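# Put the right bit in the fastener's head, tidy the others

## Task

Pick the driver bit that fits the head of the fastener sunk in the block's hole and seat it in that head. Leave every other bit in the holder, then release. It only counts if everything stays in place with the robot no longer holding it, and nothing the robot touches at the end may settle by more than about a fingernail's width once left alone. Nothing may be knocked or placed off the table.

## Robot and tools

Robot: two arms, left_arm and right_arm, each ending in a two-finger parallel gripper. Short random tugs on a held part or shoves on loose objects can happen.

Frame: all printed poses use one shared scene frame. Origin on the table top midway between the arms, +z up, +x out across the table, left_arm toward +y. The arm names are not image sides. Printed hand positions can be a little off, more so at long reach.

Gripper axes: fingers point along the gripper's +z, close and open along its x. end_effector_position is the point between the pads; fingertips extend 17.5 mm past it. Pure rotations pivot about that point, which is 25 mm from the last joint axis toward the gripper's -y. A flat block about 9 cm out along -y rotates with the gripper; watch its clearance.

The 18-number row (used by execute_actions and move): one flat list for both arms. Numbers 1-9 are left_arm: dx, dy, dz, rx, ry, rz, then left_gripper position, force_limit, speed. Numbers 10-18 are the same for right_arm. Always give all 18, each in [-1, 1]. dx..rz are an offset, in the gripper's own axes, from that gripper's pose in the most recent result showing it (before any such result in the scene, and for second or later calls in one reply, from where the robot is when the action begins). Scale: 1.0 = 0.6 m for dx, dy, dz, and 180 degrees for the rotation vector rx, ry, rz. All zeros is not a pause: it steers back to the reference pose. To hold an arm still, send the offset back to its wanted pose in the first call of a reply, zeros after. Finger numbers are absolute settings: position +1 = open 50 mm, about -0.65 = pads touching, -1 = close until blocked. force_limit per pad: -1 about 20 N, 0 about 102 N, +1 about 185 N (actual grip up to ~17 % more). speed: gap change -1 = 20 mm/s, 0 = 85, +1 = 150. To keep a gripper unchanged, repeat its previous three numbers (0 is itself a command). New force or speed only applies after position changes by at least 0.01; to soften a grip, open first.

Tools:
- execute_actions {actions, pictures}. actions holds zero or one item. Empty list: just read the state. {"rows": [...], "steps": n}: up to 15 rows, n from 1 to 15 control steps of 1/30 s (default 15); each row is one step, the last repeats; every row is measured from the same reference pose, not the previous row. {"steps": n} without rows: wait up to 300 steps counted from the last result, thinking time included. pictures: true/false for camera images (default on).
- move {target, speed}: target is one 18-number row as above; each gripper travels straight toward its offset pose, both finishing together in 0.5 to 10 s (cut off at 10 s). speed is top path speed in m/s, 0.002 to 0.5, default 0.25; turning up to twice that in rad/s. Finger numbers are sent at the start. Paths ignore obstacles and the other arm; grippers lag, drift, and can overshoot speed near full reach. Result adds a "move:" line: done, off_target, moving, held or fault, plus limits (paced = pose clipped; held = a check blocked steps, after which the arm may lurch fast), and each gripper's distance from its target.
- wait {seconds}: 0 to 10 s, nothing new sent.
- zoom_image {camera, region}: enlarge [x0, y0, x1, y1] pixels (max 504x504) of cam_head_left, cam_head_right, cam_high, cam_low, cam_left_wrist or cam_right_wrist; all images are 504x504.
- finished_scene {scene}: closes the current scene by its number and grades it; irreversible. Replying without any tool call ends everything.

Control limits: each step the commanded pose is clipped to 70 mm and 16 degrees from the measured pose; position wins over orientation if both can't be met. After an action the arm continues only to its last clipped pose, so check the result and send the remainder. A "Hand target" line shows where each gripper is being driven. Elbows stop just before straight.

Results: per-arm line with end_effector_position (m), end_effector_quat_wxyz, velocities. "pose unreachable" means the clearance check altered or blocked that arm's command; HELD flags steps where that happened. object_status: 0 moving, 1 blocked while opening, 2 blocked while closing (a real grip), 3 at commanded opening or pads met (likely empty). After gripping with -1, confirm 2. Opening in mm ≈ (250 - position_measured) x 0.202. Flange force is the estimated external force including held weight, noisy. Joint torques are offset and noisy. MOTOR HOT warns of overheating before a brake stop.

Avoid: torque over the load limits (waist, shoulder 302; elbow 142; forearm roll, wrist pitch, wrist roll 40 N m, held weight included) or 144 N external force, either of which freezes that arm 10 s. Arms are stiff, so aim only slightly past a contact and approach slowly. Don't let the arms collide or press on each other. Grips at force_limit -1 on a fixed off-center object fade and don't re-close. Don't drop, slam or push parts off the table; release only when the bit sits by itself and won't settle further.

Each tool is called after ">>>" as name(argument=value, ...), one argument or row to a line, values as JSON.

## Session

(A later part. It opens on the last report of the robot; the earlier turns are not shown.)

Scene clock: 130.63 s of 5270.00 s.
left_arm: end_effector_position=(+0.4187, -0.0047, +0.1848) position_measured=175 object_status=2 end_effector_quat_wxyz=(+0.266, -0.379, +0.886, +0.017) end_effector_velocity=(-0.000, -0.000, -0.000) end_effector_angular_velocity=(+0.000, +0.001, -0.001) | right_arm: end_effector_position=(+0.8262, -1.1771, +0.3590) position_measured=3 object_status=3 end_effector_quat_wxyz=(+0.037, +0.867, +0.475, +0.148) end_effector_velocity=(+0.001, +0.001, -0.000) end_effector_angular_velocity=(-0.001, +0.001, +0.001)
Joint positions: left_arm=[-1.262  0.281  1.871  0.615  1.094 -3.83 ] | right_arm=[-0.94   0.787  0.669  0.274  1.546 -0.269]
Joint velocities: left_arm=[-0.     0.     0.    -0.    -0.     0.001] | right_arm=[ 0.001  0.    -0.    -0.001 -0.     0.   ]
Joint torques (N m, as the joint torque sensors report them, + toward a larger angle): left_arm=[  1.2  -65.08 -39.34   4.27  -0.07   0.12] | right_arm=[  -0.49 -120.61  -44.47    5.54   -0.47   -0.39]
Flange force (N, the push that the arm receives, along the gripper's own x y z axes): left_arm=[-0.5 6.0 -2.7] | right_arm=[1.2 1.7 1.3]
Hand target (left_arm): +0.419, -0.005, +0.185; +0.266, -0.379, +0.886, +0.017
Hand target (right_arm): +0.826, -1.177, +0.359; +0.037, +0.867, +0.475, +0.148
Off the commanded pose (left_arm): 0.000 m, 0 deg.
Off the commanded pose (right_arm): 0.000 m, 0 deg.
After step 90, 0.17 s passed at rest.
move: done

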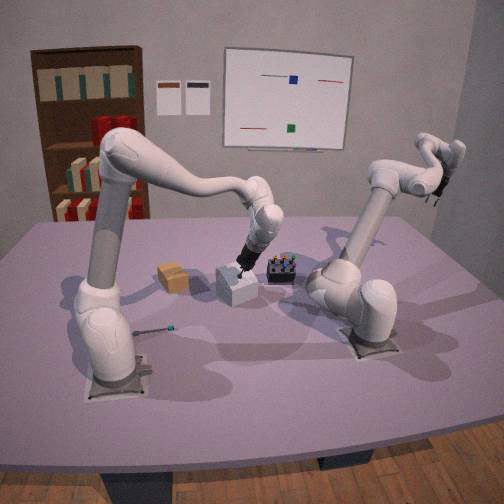

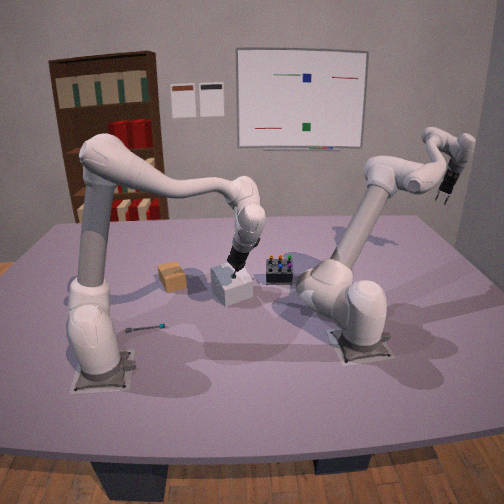

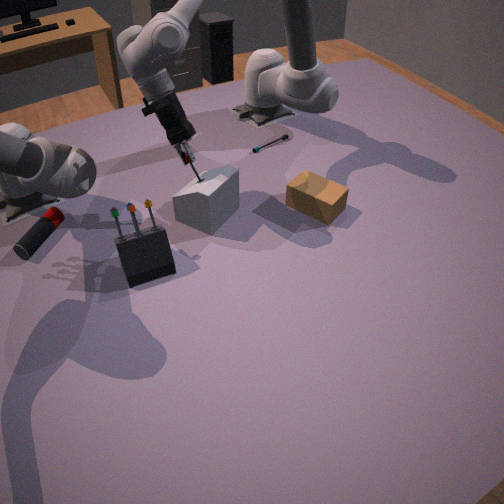

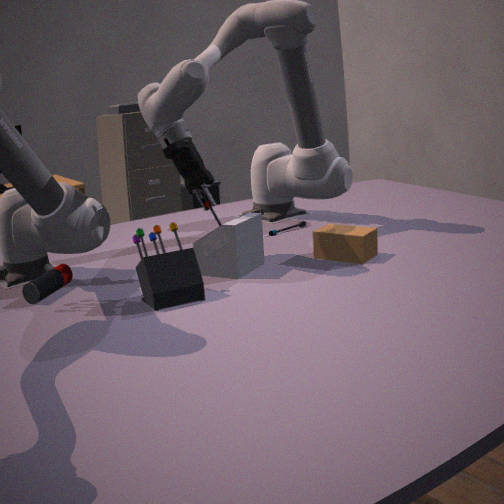

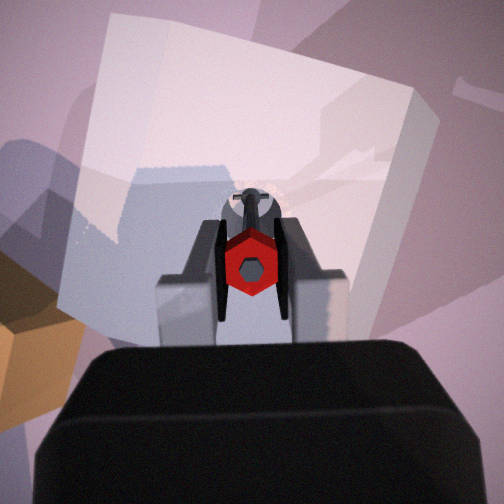

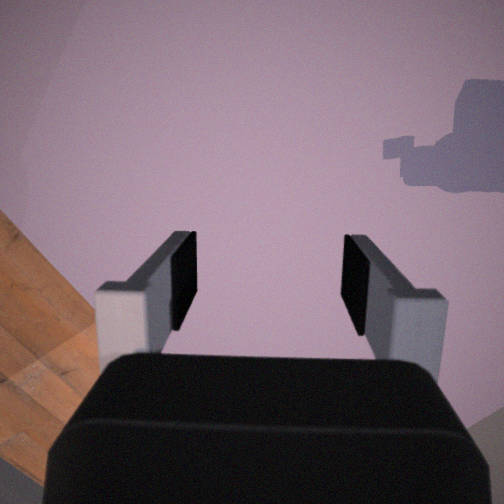

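>>> move(
  target=[0,0.0004,0.004,0,0,0,-1,-0.3,0,0,0,0,0,0,0,1,0,0],
  speed=0.003,
)

>>> zoom_image(
  camera="cam_left_wrist",
  region=[220,170,283,233],
)

Scene clock: 133.77 s of 5270.00 s.
left_arm: end_effector_position=(+0.4197, -0.0039, +0.1826) position_measured=175 object_status=2 end_effector_quat_wxyz=(+0.266, -0.379, +0.886, +0.017) end_effector_velocity=(-0.000, +0.000, -0.001) end_effector_angular_velocity=(+0.003, +0.001, -0.001) | right_arm: end_effector_position=(+0.8262, -1.1771, +0.3590) position_measured=3 object_status=3 end_effector_quat_wxyz=(+0.037, +0.867, +0.475, +0.148) end_effector_velocity=(-0.000, +0.000, -0.000) end_effector_angular_velocity=(+0.002, -0.001, -0.000)
Joint positions: left_arm=[-1.26   0.283  1.873  0.617  1.09  -3.831] | right_arm=[-0.94   0.787  0.669  0.274  1.546 -0.269]
Joint velocities: left_arm=[-0.     0.001  0.001 -0.     0.001  0.002] | right_arm=[-0.001 -0.     0.001  0.002  0.     0.   ]
Joint torques (N m, as the joint torque sensors report them, + toward a larger angle): left_arm=[  0.37 -65.74 -39.38   4.08   0.08   0.05] | right_arm=[  -1.32 -121.62  -44.36    5.09   -0.55   -0.6 ]
Flange force (N, the push that the arm receives, along the gripper's own x y z axes): left_arm=[-1.0 5.0 -1.0] | right_arm=[0.6 5.8 1.6]
Hand target (left_arm): +0.420, -0.004, +0.183; +0.266, -0.379, +0.886, +0.017
Hand target (right_arm): +0.826, -1.177, +0.359; +0.037, +0.867, +0.475, +0.148
Off the commanded pose (left_arm): 0.000 m, 0 deg.
Off the commanded pose (right_arm): 0.000 m, 0 deg.
move: done

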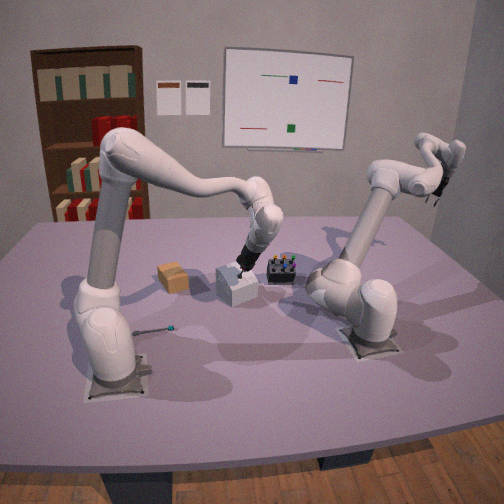

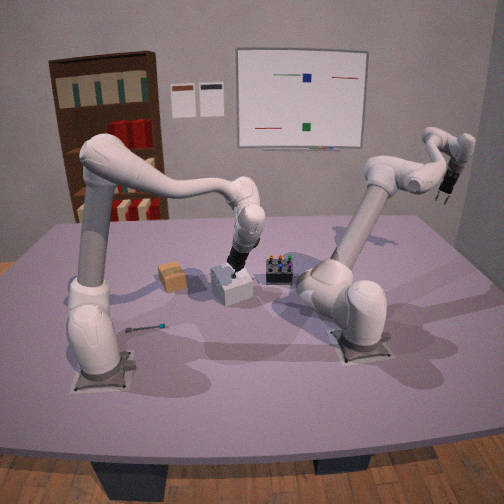

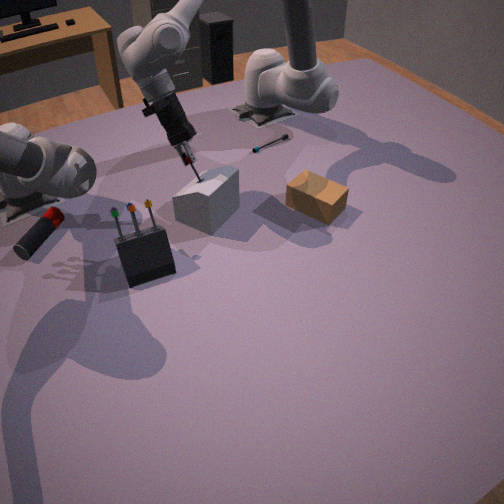

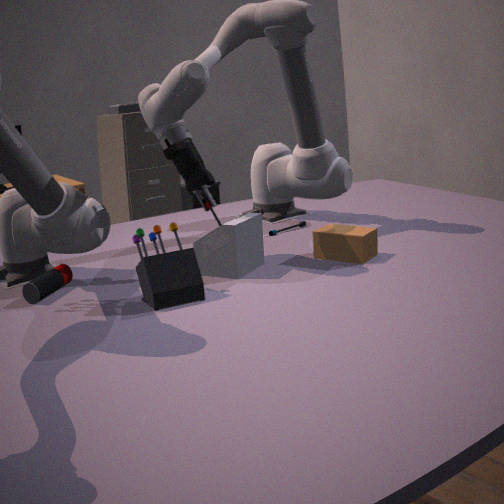

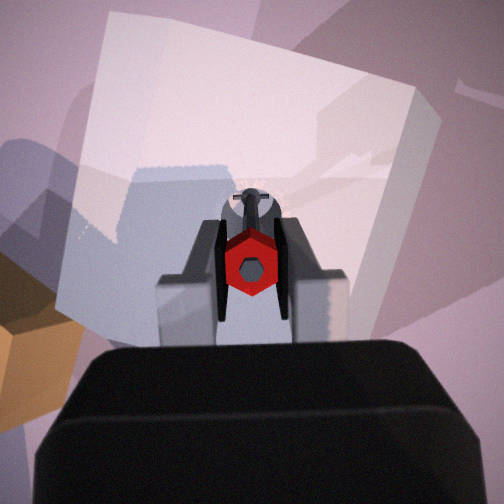

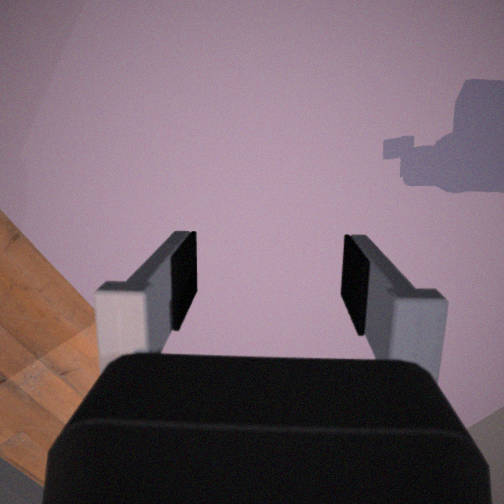

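Region (220, 170, 283, 233) of cam_left_wrist's 504x504 image, scaled by 8.000, with more detail than that image has.

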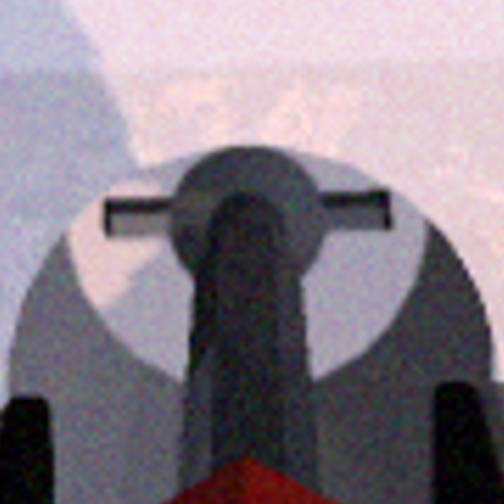

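>>> move(
  target=[0,0.0002,0.003,0,0,0,-1,-0.3,0,0,0,0,0,0,0,1,0,0],
  speed=0.003,
)

>>> zoom_image(
  camera="cam_left_wrist",
  region=[220,170,283,233],
)

Scene clock: 137.07 s of 5270.00 s.
left_arm: end_effector_position=(+0.4204, -0.0034, +0.1811) position_measured=175 object_status=2 end_effector_quat_wxyz=(+0.266, -0.379, +0.886, +0.017) end_effector_velocity=(-0.001, -0.000, -0.000) end_effector_angular_velocity=(-0.000, +0.000, +0.000) | right_arm: end_effector_position=(+0.8262, -1.1771, +0.3590) position_measured=3 object_status=3 end_effector_quat_wxyz=(+0.037, +0.867, +0.475, +0.148) end_effector_velocity=(-0.000, -0.000, +0.000) end_effector_angular_velocity=(-0.001, +0.001, -0.000)
Joint positions: left_arm=[-1.259  0.284  1.874  0.618  1.087 -3.832] | right_arm=[-0.94   0.787  0.669  0.274  1.546 -0.269]
Joint velocities: left_arm=[-0.001  0.     0.    -0.     0.    -0.001] | right_arm=[ 0.    -0.     0.    -0.002  0.     0.   ]
Joint torques (N m, as the joint torque sensors report them, + toward a larger angle): left_arm=[  2.52 -66.89 -39.39   4.32   0.21  -0.01] | right_arm=[  -1.71 -121.78  -44.62    5.07   -0.61   -0.65]
Flange force (N, the push that the arm receives, along the gripper's own x y z axes): left_arm=[2.9 4.8 -1.9] | right_arm=[1.3 4.4 1.3]
Hand target (left_arm): +0.420, -0.003, +0.181; +0.266, -0.379, +0.886, +0.017
Hand target (right_arm): +0.826, -1.177, +0.359; +0.037, +0.867, +0.475, +0.148
Off the commanded pose (left_arm): 0.000 m, 0 deg.
Off the commanded pose (right_arm): 0.000 m, 0 deg.
move: done

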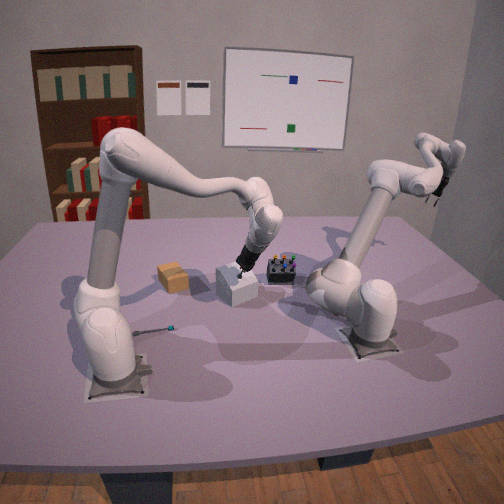

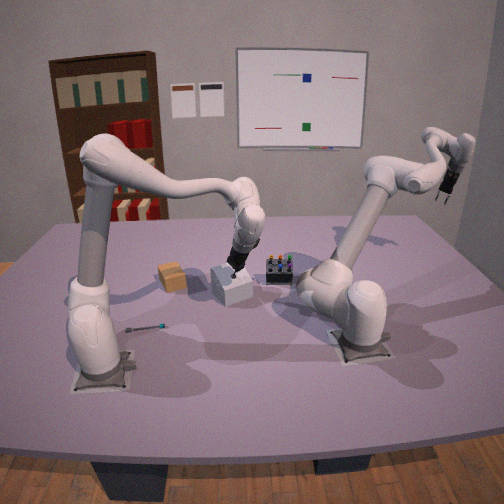

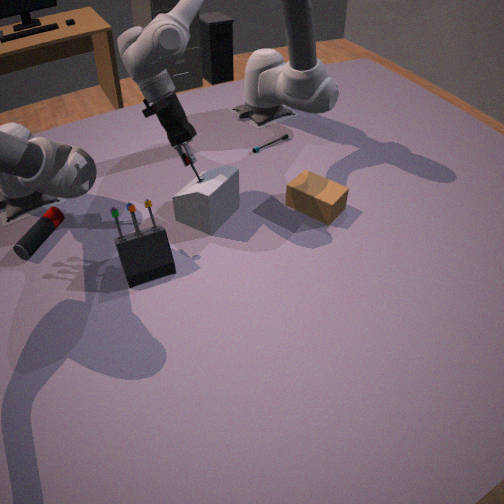

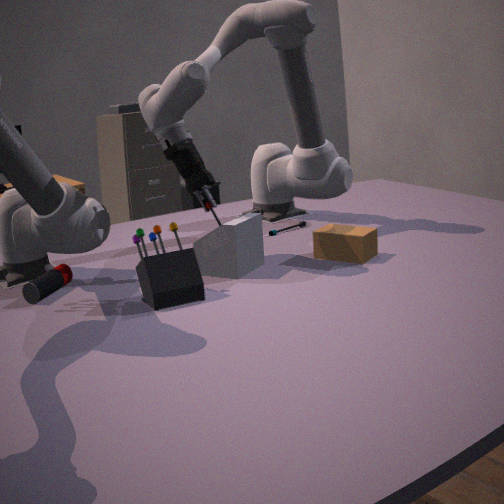

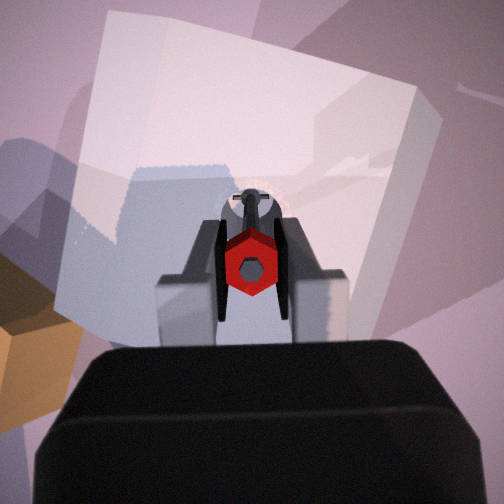

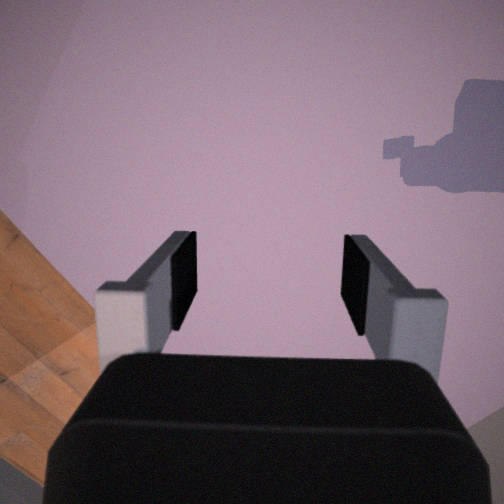

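Region (220, 170, 283, 233) of cam_left_wrist's 504x504 image, scaled by 8.000, with more detail than that image has.

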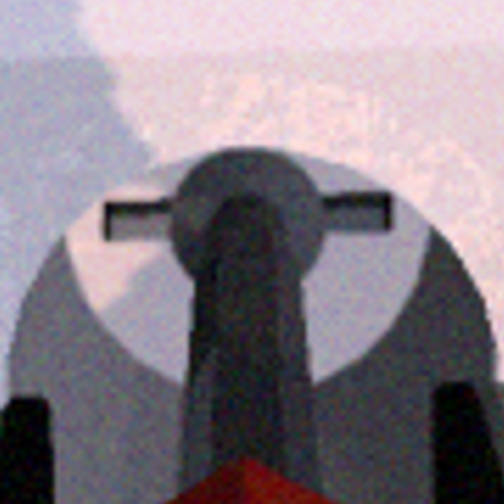

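>>> move(
  target=[0,0.0002,0.003,0,0,0,-1,-0.3,0,0,0,0,0,0,0,1,0,0],
  speed=0.003,
)

>>> zoom_image(
  camera="cam_left_wrist",
  region=[220,170,283,233],
)

Scene clock: 139.97 s of 5270.00 s.
left_arm: end_effector_position=(+0.4211, -0.0029, +0.1795) position_measured=175 object_status=2 end_effector_quat_wxyz=(+0.266, -0.379, +0.886, +0.017) end_effector_velocity=(+0.000, -0.000, -0.000) end_effector_angular_velocity=(+0.001, +0.000, +0.000) | right_arm: end_effector_position=(+0.8262, -1.1771, +0.3590) position_measured=3 object_status=3 end_effector_quat_wxyz=(+0.037, +0.867, +0.475, +0.148) end_effector_velocity=(-0.001, -0.001, +0.001) end_effector_angular_velocity=(-0.000, -0.000, -0.001)
Joint positions: left_arm=[-1.258  0.285  1.876  0.619  1.084 -3.833] | right_arm=[-0.94   0.787  0.669  0.274  1.546 -0.269]
Joint velocities: left_arm=[-0.     0.001 -0.001 -0.     0.001 -0.   ] | right_arm=[-0.001 -0.    -0.    -0.    -0.     0.   ]
Joint torques (N m, as the joint torque sensors report them, + toward a larger angle): left_arm=[  1.   -64.69 -38.71   4.12   0.    -0.01] | right_arm=[  -0.46 -120.36  -44.46    5.48   -0.41   -0.53]
Flange force (N, the push that the arm receives, along the gripper's own x y z axes): left_arm=[-1.3 5.5 -2.8] | right_arm=[0.3 1.0 1.3]
Hand target (left_arm): +0.421, -0.003, +0.180; +0.266, -0.379, +0.886, +0.017
Hand target (right_arm): +0.826, -1.177, +0.359; +0.037, +0.867, +0.475, +0.148
Off the commanded pose (left_arm): 0.000 m, 0 deg.
Off the commanded pose (right_arm): 0.000 m, 0 deg.
move: done

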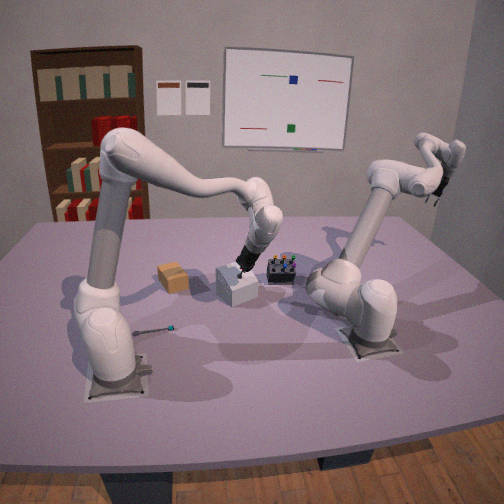

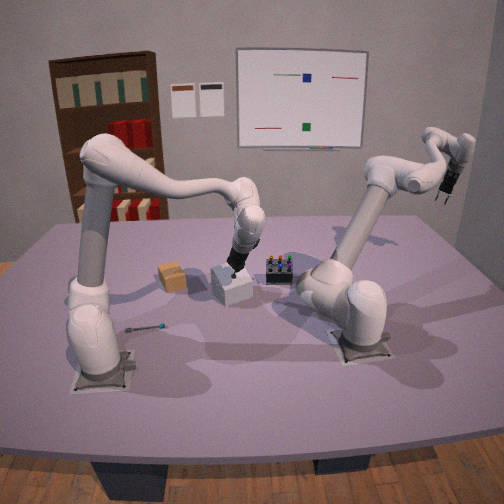

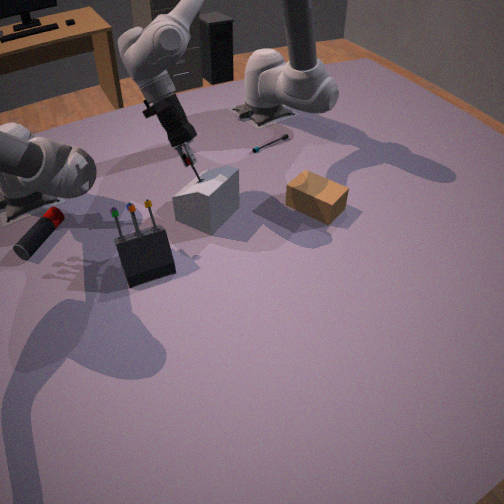

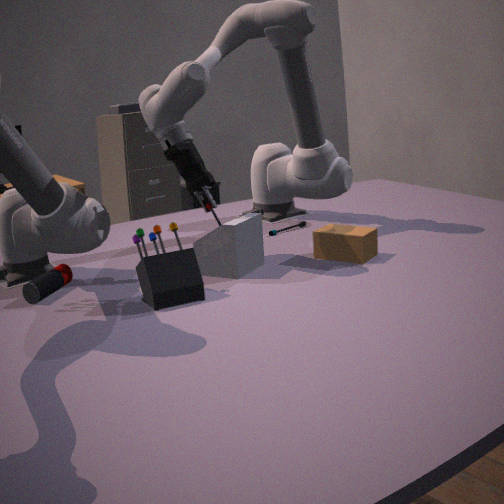

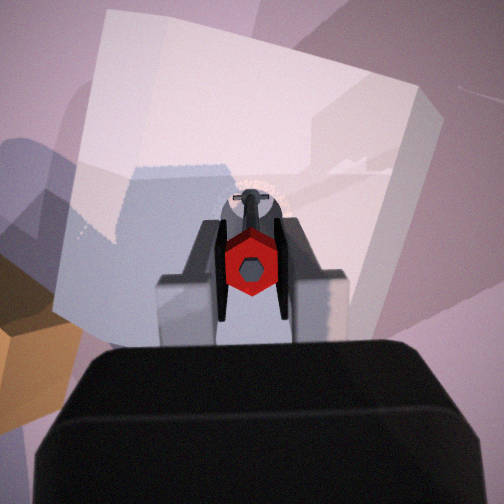

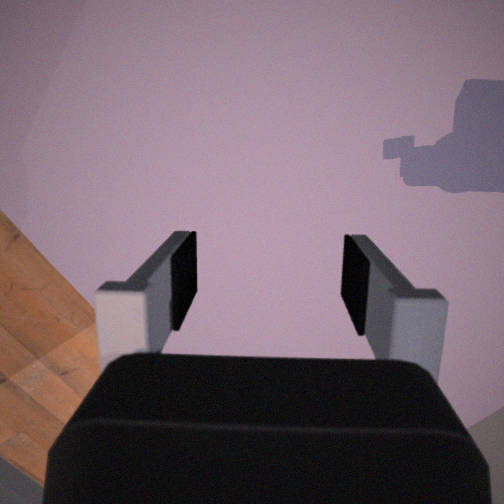

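Region (220, 170, 283, 233) of cam_left_wrist's 504x504 image, scaled by 8.000, with more detail than that image has.

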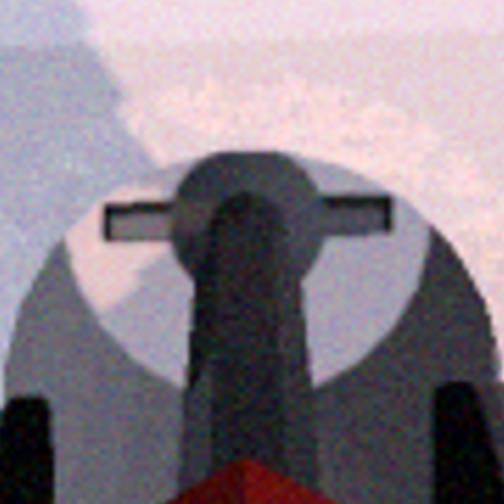

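Inside. More.

>>> move(
  target=[0,0.0002,0.003,0,0,0,-1,-0.3,0,0,0,0,0,0,0,1,0,0],
  speed=0.003,
)

Scene clock: 142.90 s of 5270.00 s.
left_arm: end_effector_position=(+0.4219, -0.0024, +0.1779) position_measured=175 object_status=2 end_effector_quat_wxyz=(+0.266, -0.379, +0.886, +0.017) end_effector_velocity=(+0.001, -0.001, +0.001) end_effector_angular_velocity=(-0.001, -0.002, -0.000) | right_arm: end_effector_position=(+0.8262, -1.1771, +0.3590) position_measured=3 object_status=3 end_effector_quat_wxyz=(+0.037, +0.867, +0.475, +0.148) end_effector_velocity=(-0.000, -0.000, +0.000) end_effector_angular_velocity=(-0.001, -0.000, -0.000)
Joint positions: left_arm=[-1.256  0.287  1.877  0.62   1.081 -3.834] | right_arm=[-0.94   0.787  0.669  0.274  1.546 -0.269]
Joint velocities: left_arm=[ 0.    -0.    -0.001  0.001 -0.001 -0.001] | right_arm=[-0.    -0.    -0.    -0.001 -0.    -0.   ]
Joint torques (N m, as the joint torque sensors report them, + toward a larger angle): left_arm=[  1.02 -66.57 -39.41   4.23   0.16  -0.18] | right_arm=[  -1.15 -122.11  -44.61    5.32   -0.62   -0.81]
Flange force (N, the push that the arm receives, along the gripper's own x y z axes): left_arm=[-0.1 4.5 -1.1] | right_arm=[0.8 5.8 1.5]
Hand target (left_arm): +0.422, -0.002, +0.178; +0.266, -0.379, +0.886, +0.017
Hand target (right_arm): +0.826, -1.177, +0.359; +0.037, +0.867, +0.475, +0.148
Off the commanded pose (left_arm): 0.000 m, 0 deg.
Off the commanded pose (right_arm): 0.000 m, 0 deg.
move: done

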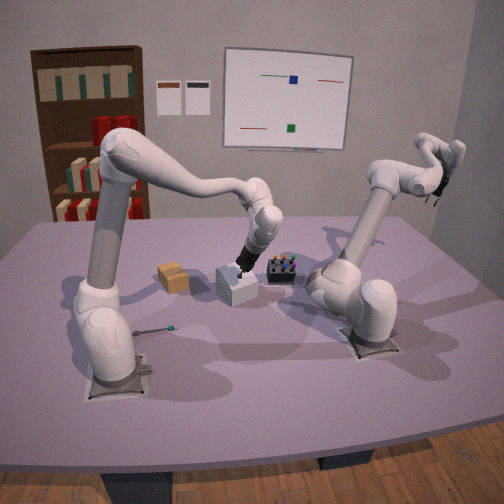

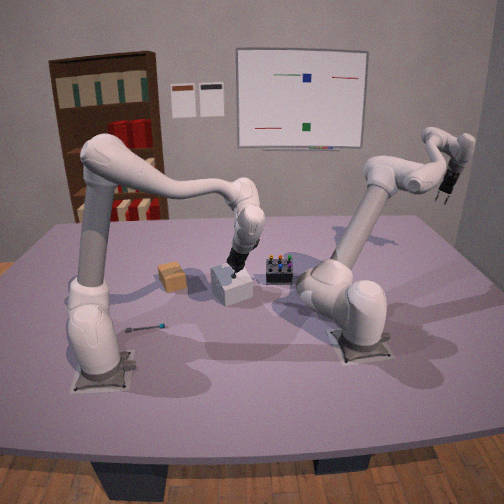

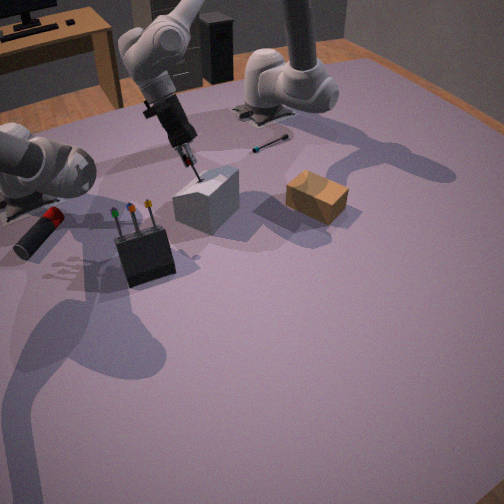

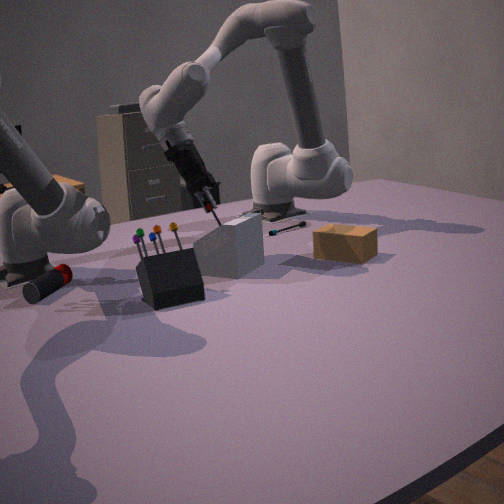

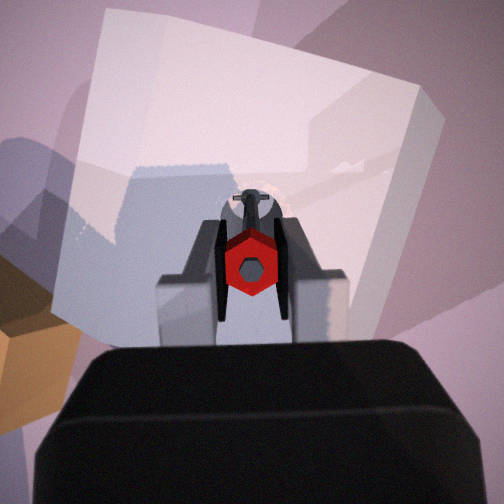

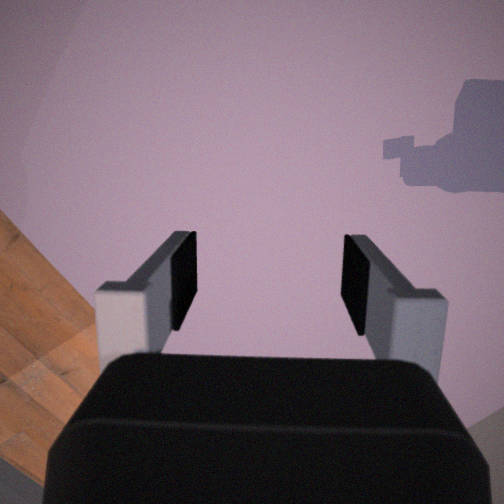

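>>> move(
  target=[0,0.0003,0.0025,0,0,0,-1,-0.3,0,0,0,0,0,0,0,1,0,0],
  speed=0.003,
)

>>> zoom_image(
  camera="cam_left_wrist",
  region=[220,170,283,233],
)

Scene clock: 145.33 s of 5270.00 s.
left_arm: end_effector_position=(+0.4225, -0.0020, +0.1766) position_measured=175 object_status=2 end_effector_quat_wxyz=(+0.266, -0.379, +0.886, +0.017) end_effector_velocity=(-0.001, -0.001, -0.001) end_effector_angular_velocity=(+0.000, +0.001, -0.001) | right_arm: end_effector_position=(+0.8262, -1.1771, +0.3590) position_measured=3 object_status=3 end_effector_quat_wxyz=(+0.037, +0.867, +0.475, +0.148) end_effector_velocity=(-0.000, +0.000, +0.001) end_effector_angular_velocity=(-0.001, -0.000, -0.000)
Joint positions: left_arm=[-1.255  0.288  1.879  0.621  1.079 -3.835] | right_arm=[-0.94   0.787  0.669  0.274  1.546 -0.269]
Joint velocities: left_arm=[-0.001  0.001  0.    -0.    -0.    -0.   ] | right_arm=[-0.    -0.001 -0.001 -0.     0.     0.   ]
Joint torques (N m, as the joint torque sensors report them, + toward a larger angle): left_arm=[  2.35 -67.88 -39.34   4.24   0.29   0.15] | right_arm=[  -0.33 -121.18  -44.85    5.42   -0.53   -0.29]
Flange force (N, the push that the arm receives, along the gripper's own x y z axes): left_arm=[3.2 4.7 -1.1] | right_arm=[0.4 1.2 1.8]
Hand target (left_arm): +0.422, -0.002, +0.177; +0.266, -0.379, +0.886, +0.017
Hand target (right_arm): +0.826, -1.177, +0.359; +0.037, +0.867, +0.475, +0.148
Off the commanded pose (left_arm): 0.000 m, 0 deg.
Off the commanded pose (right_arm): 0.000 m, 0 deg.
move: done

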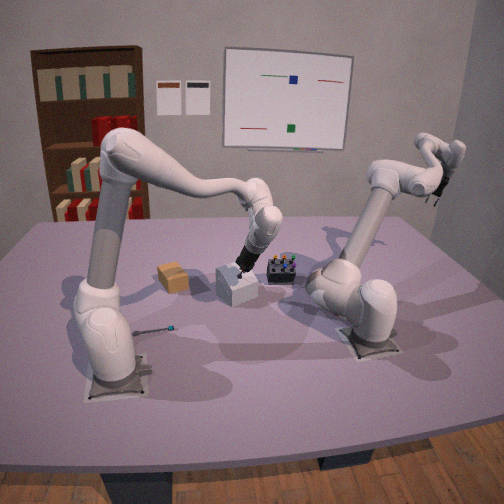

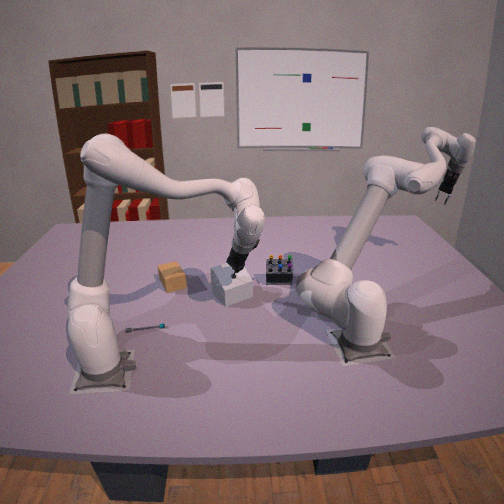

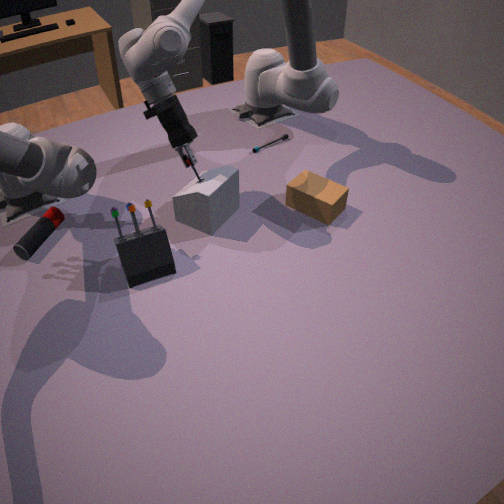

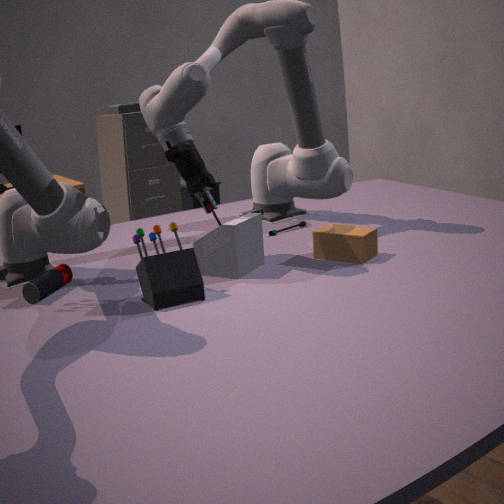

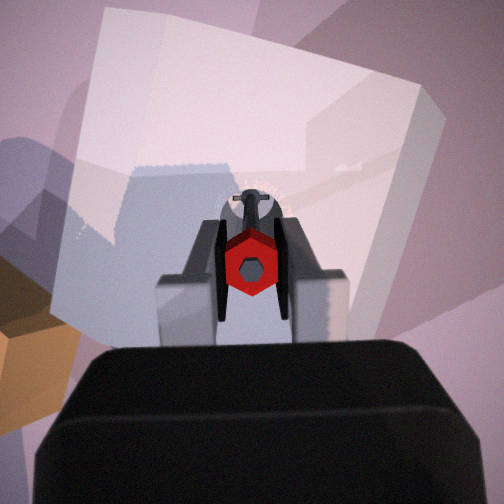

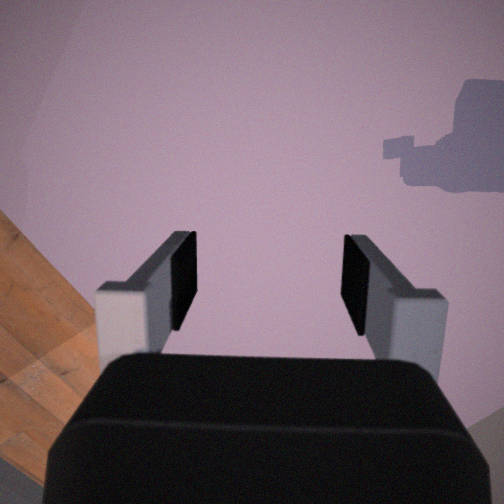

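Region (220, 170, 283, 233) of cam_left_wrist's 504x504 image, scaled by 8.000, with more detail than that image has.

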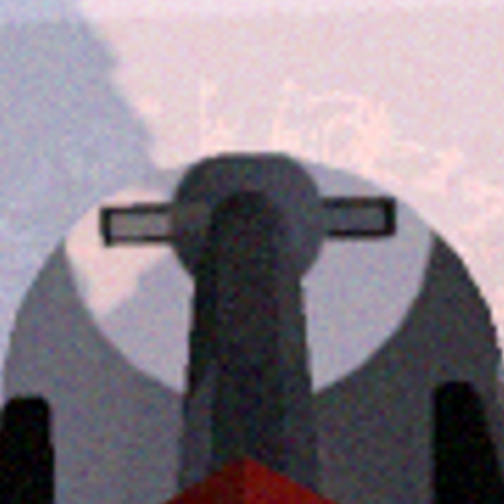

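>>> move(
  target=[0,0.0003,0.0025,0,0,0,-1,-0.3,0,0,0,0,0,0,0,1,0,0],
  speed=0.003,
)

Scene clock: 148.83 s of 5270.00 s.
left_arm: end_effector_position=(+0.4230, -0.0016, +0.1755) position_measured=175 object_status=2 end_effector_quat_wxyz=(+0.266, -0.379, +0.886, +0.017) end_effector_velocity=(+0.001, +0.001, +0.000) end_effector_angular_velocity=(+0.000, -0.001, +0.002) | right_arm: end_effector_position=(+0.8262, -1.1771, +0.3590) position_measured=3 object_status=3 end_effector_quat_wxyz=(+0.037, +0.867, +0.475, +0.148) end_effector_velocity=(+0.000, +0.000, -0.001) end_effector_angular_velocity=(+0.001, +0.000, +0.000)
Joint positions: left_arm=[-1.254  0.289  1.88   0.622  1.076 -3.835] | right_arm=[-0.94   0.787  0.669  0.274  1.546 -0.269]
Joint velocities: left_arm=[ 0.001  0.    -0.     0.001  0.    -0.001] | right_arm=[ 0.     0.     0.001  0.    -0.    -0.   ]
Joint torques (N m, as the joint torque sensors report them, + toward a larger angle): left_arm=[ 12.67 -46.21 -21.89   3.2    1.38  -0.31] | right_arm=[  -1.71 -120.65  -44.41    5.1    -0.5    -0.39]
Flange force (N, the push that the arm receives, along the gripper's own x y z axes): left_arm=[-1.0 0.2 -37.1] | right_arm=[1.7 2.5 1.6]
Hand target (left_arm): +0.423, -0.001, +0.175; +0.266, -0.379, +0.886, +0.017
Hand target (right_arm): +0.826, -1.177, +0.359; +0.037, +0.867, +0.475, +0.148
Off the commanded pose (left_arm): 0.000 m, 0 deg.
Off the commanded pose (right_arm): 0.000 m, 0 deg.
move: done

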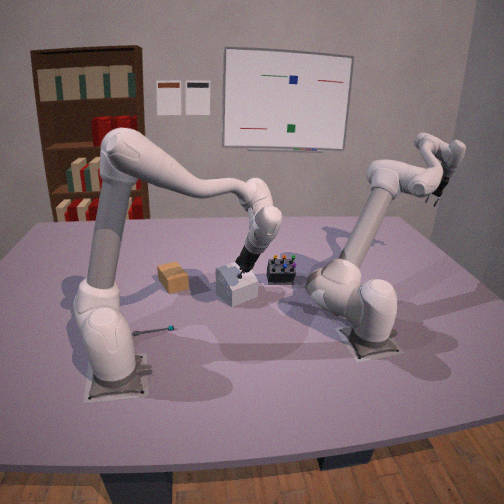

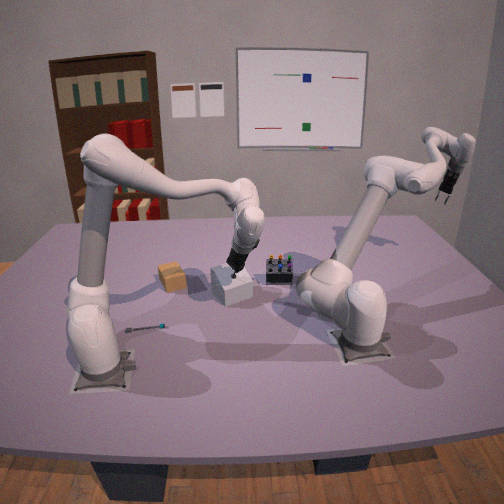

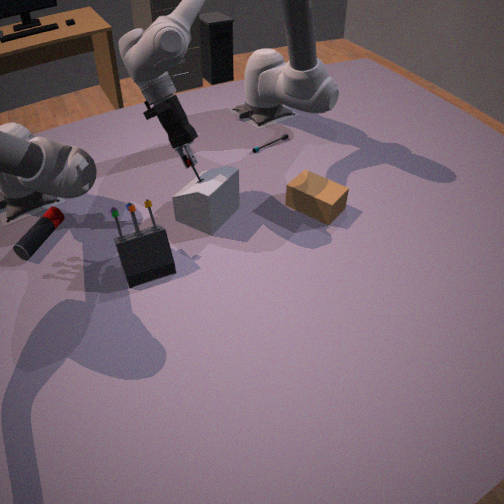

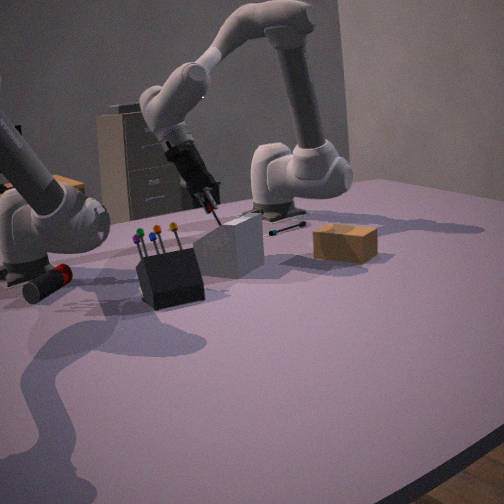

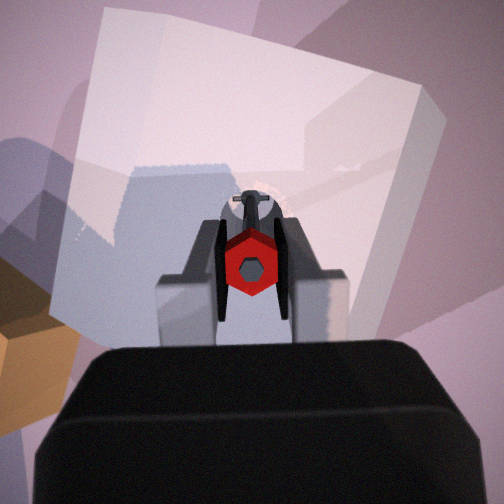

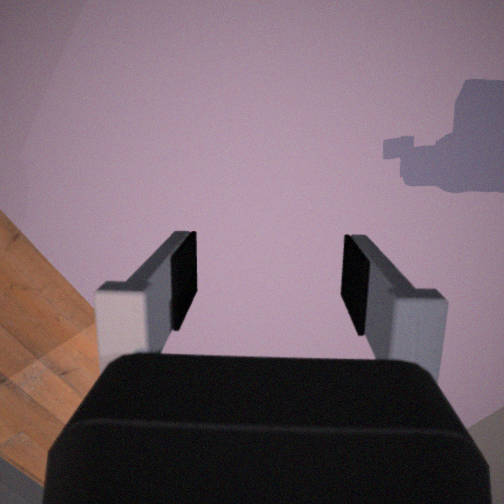

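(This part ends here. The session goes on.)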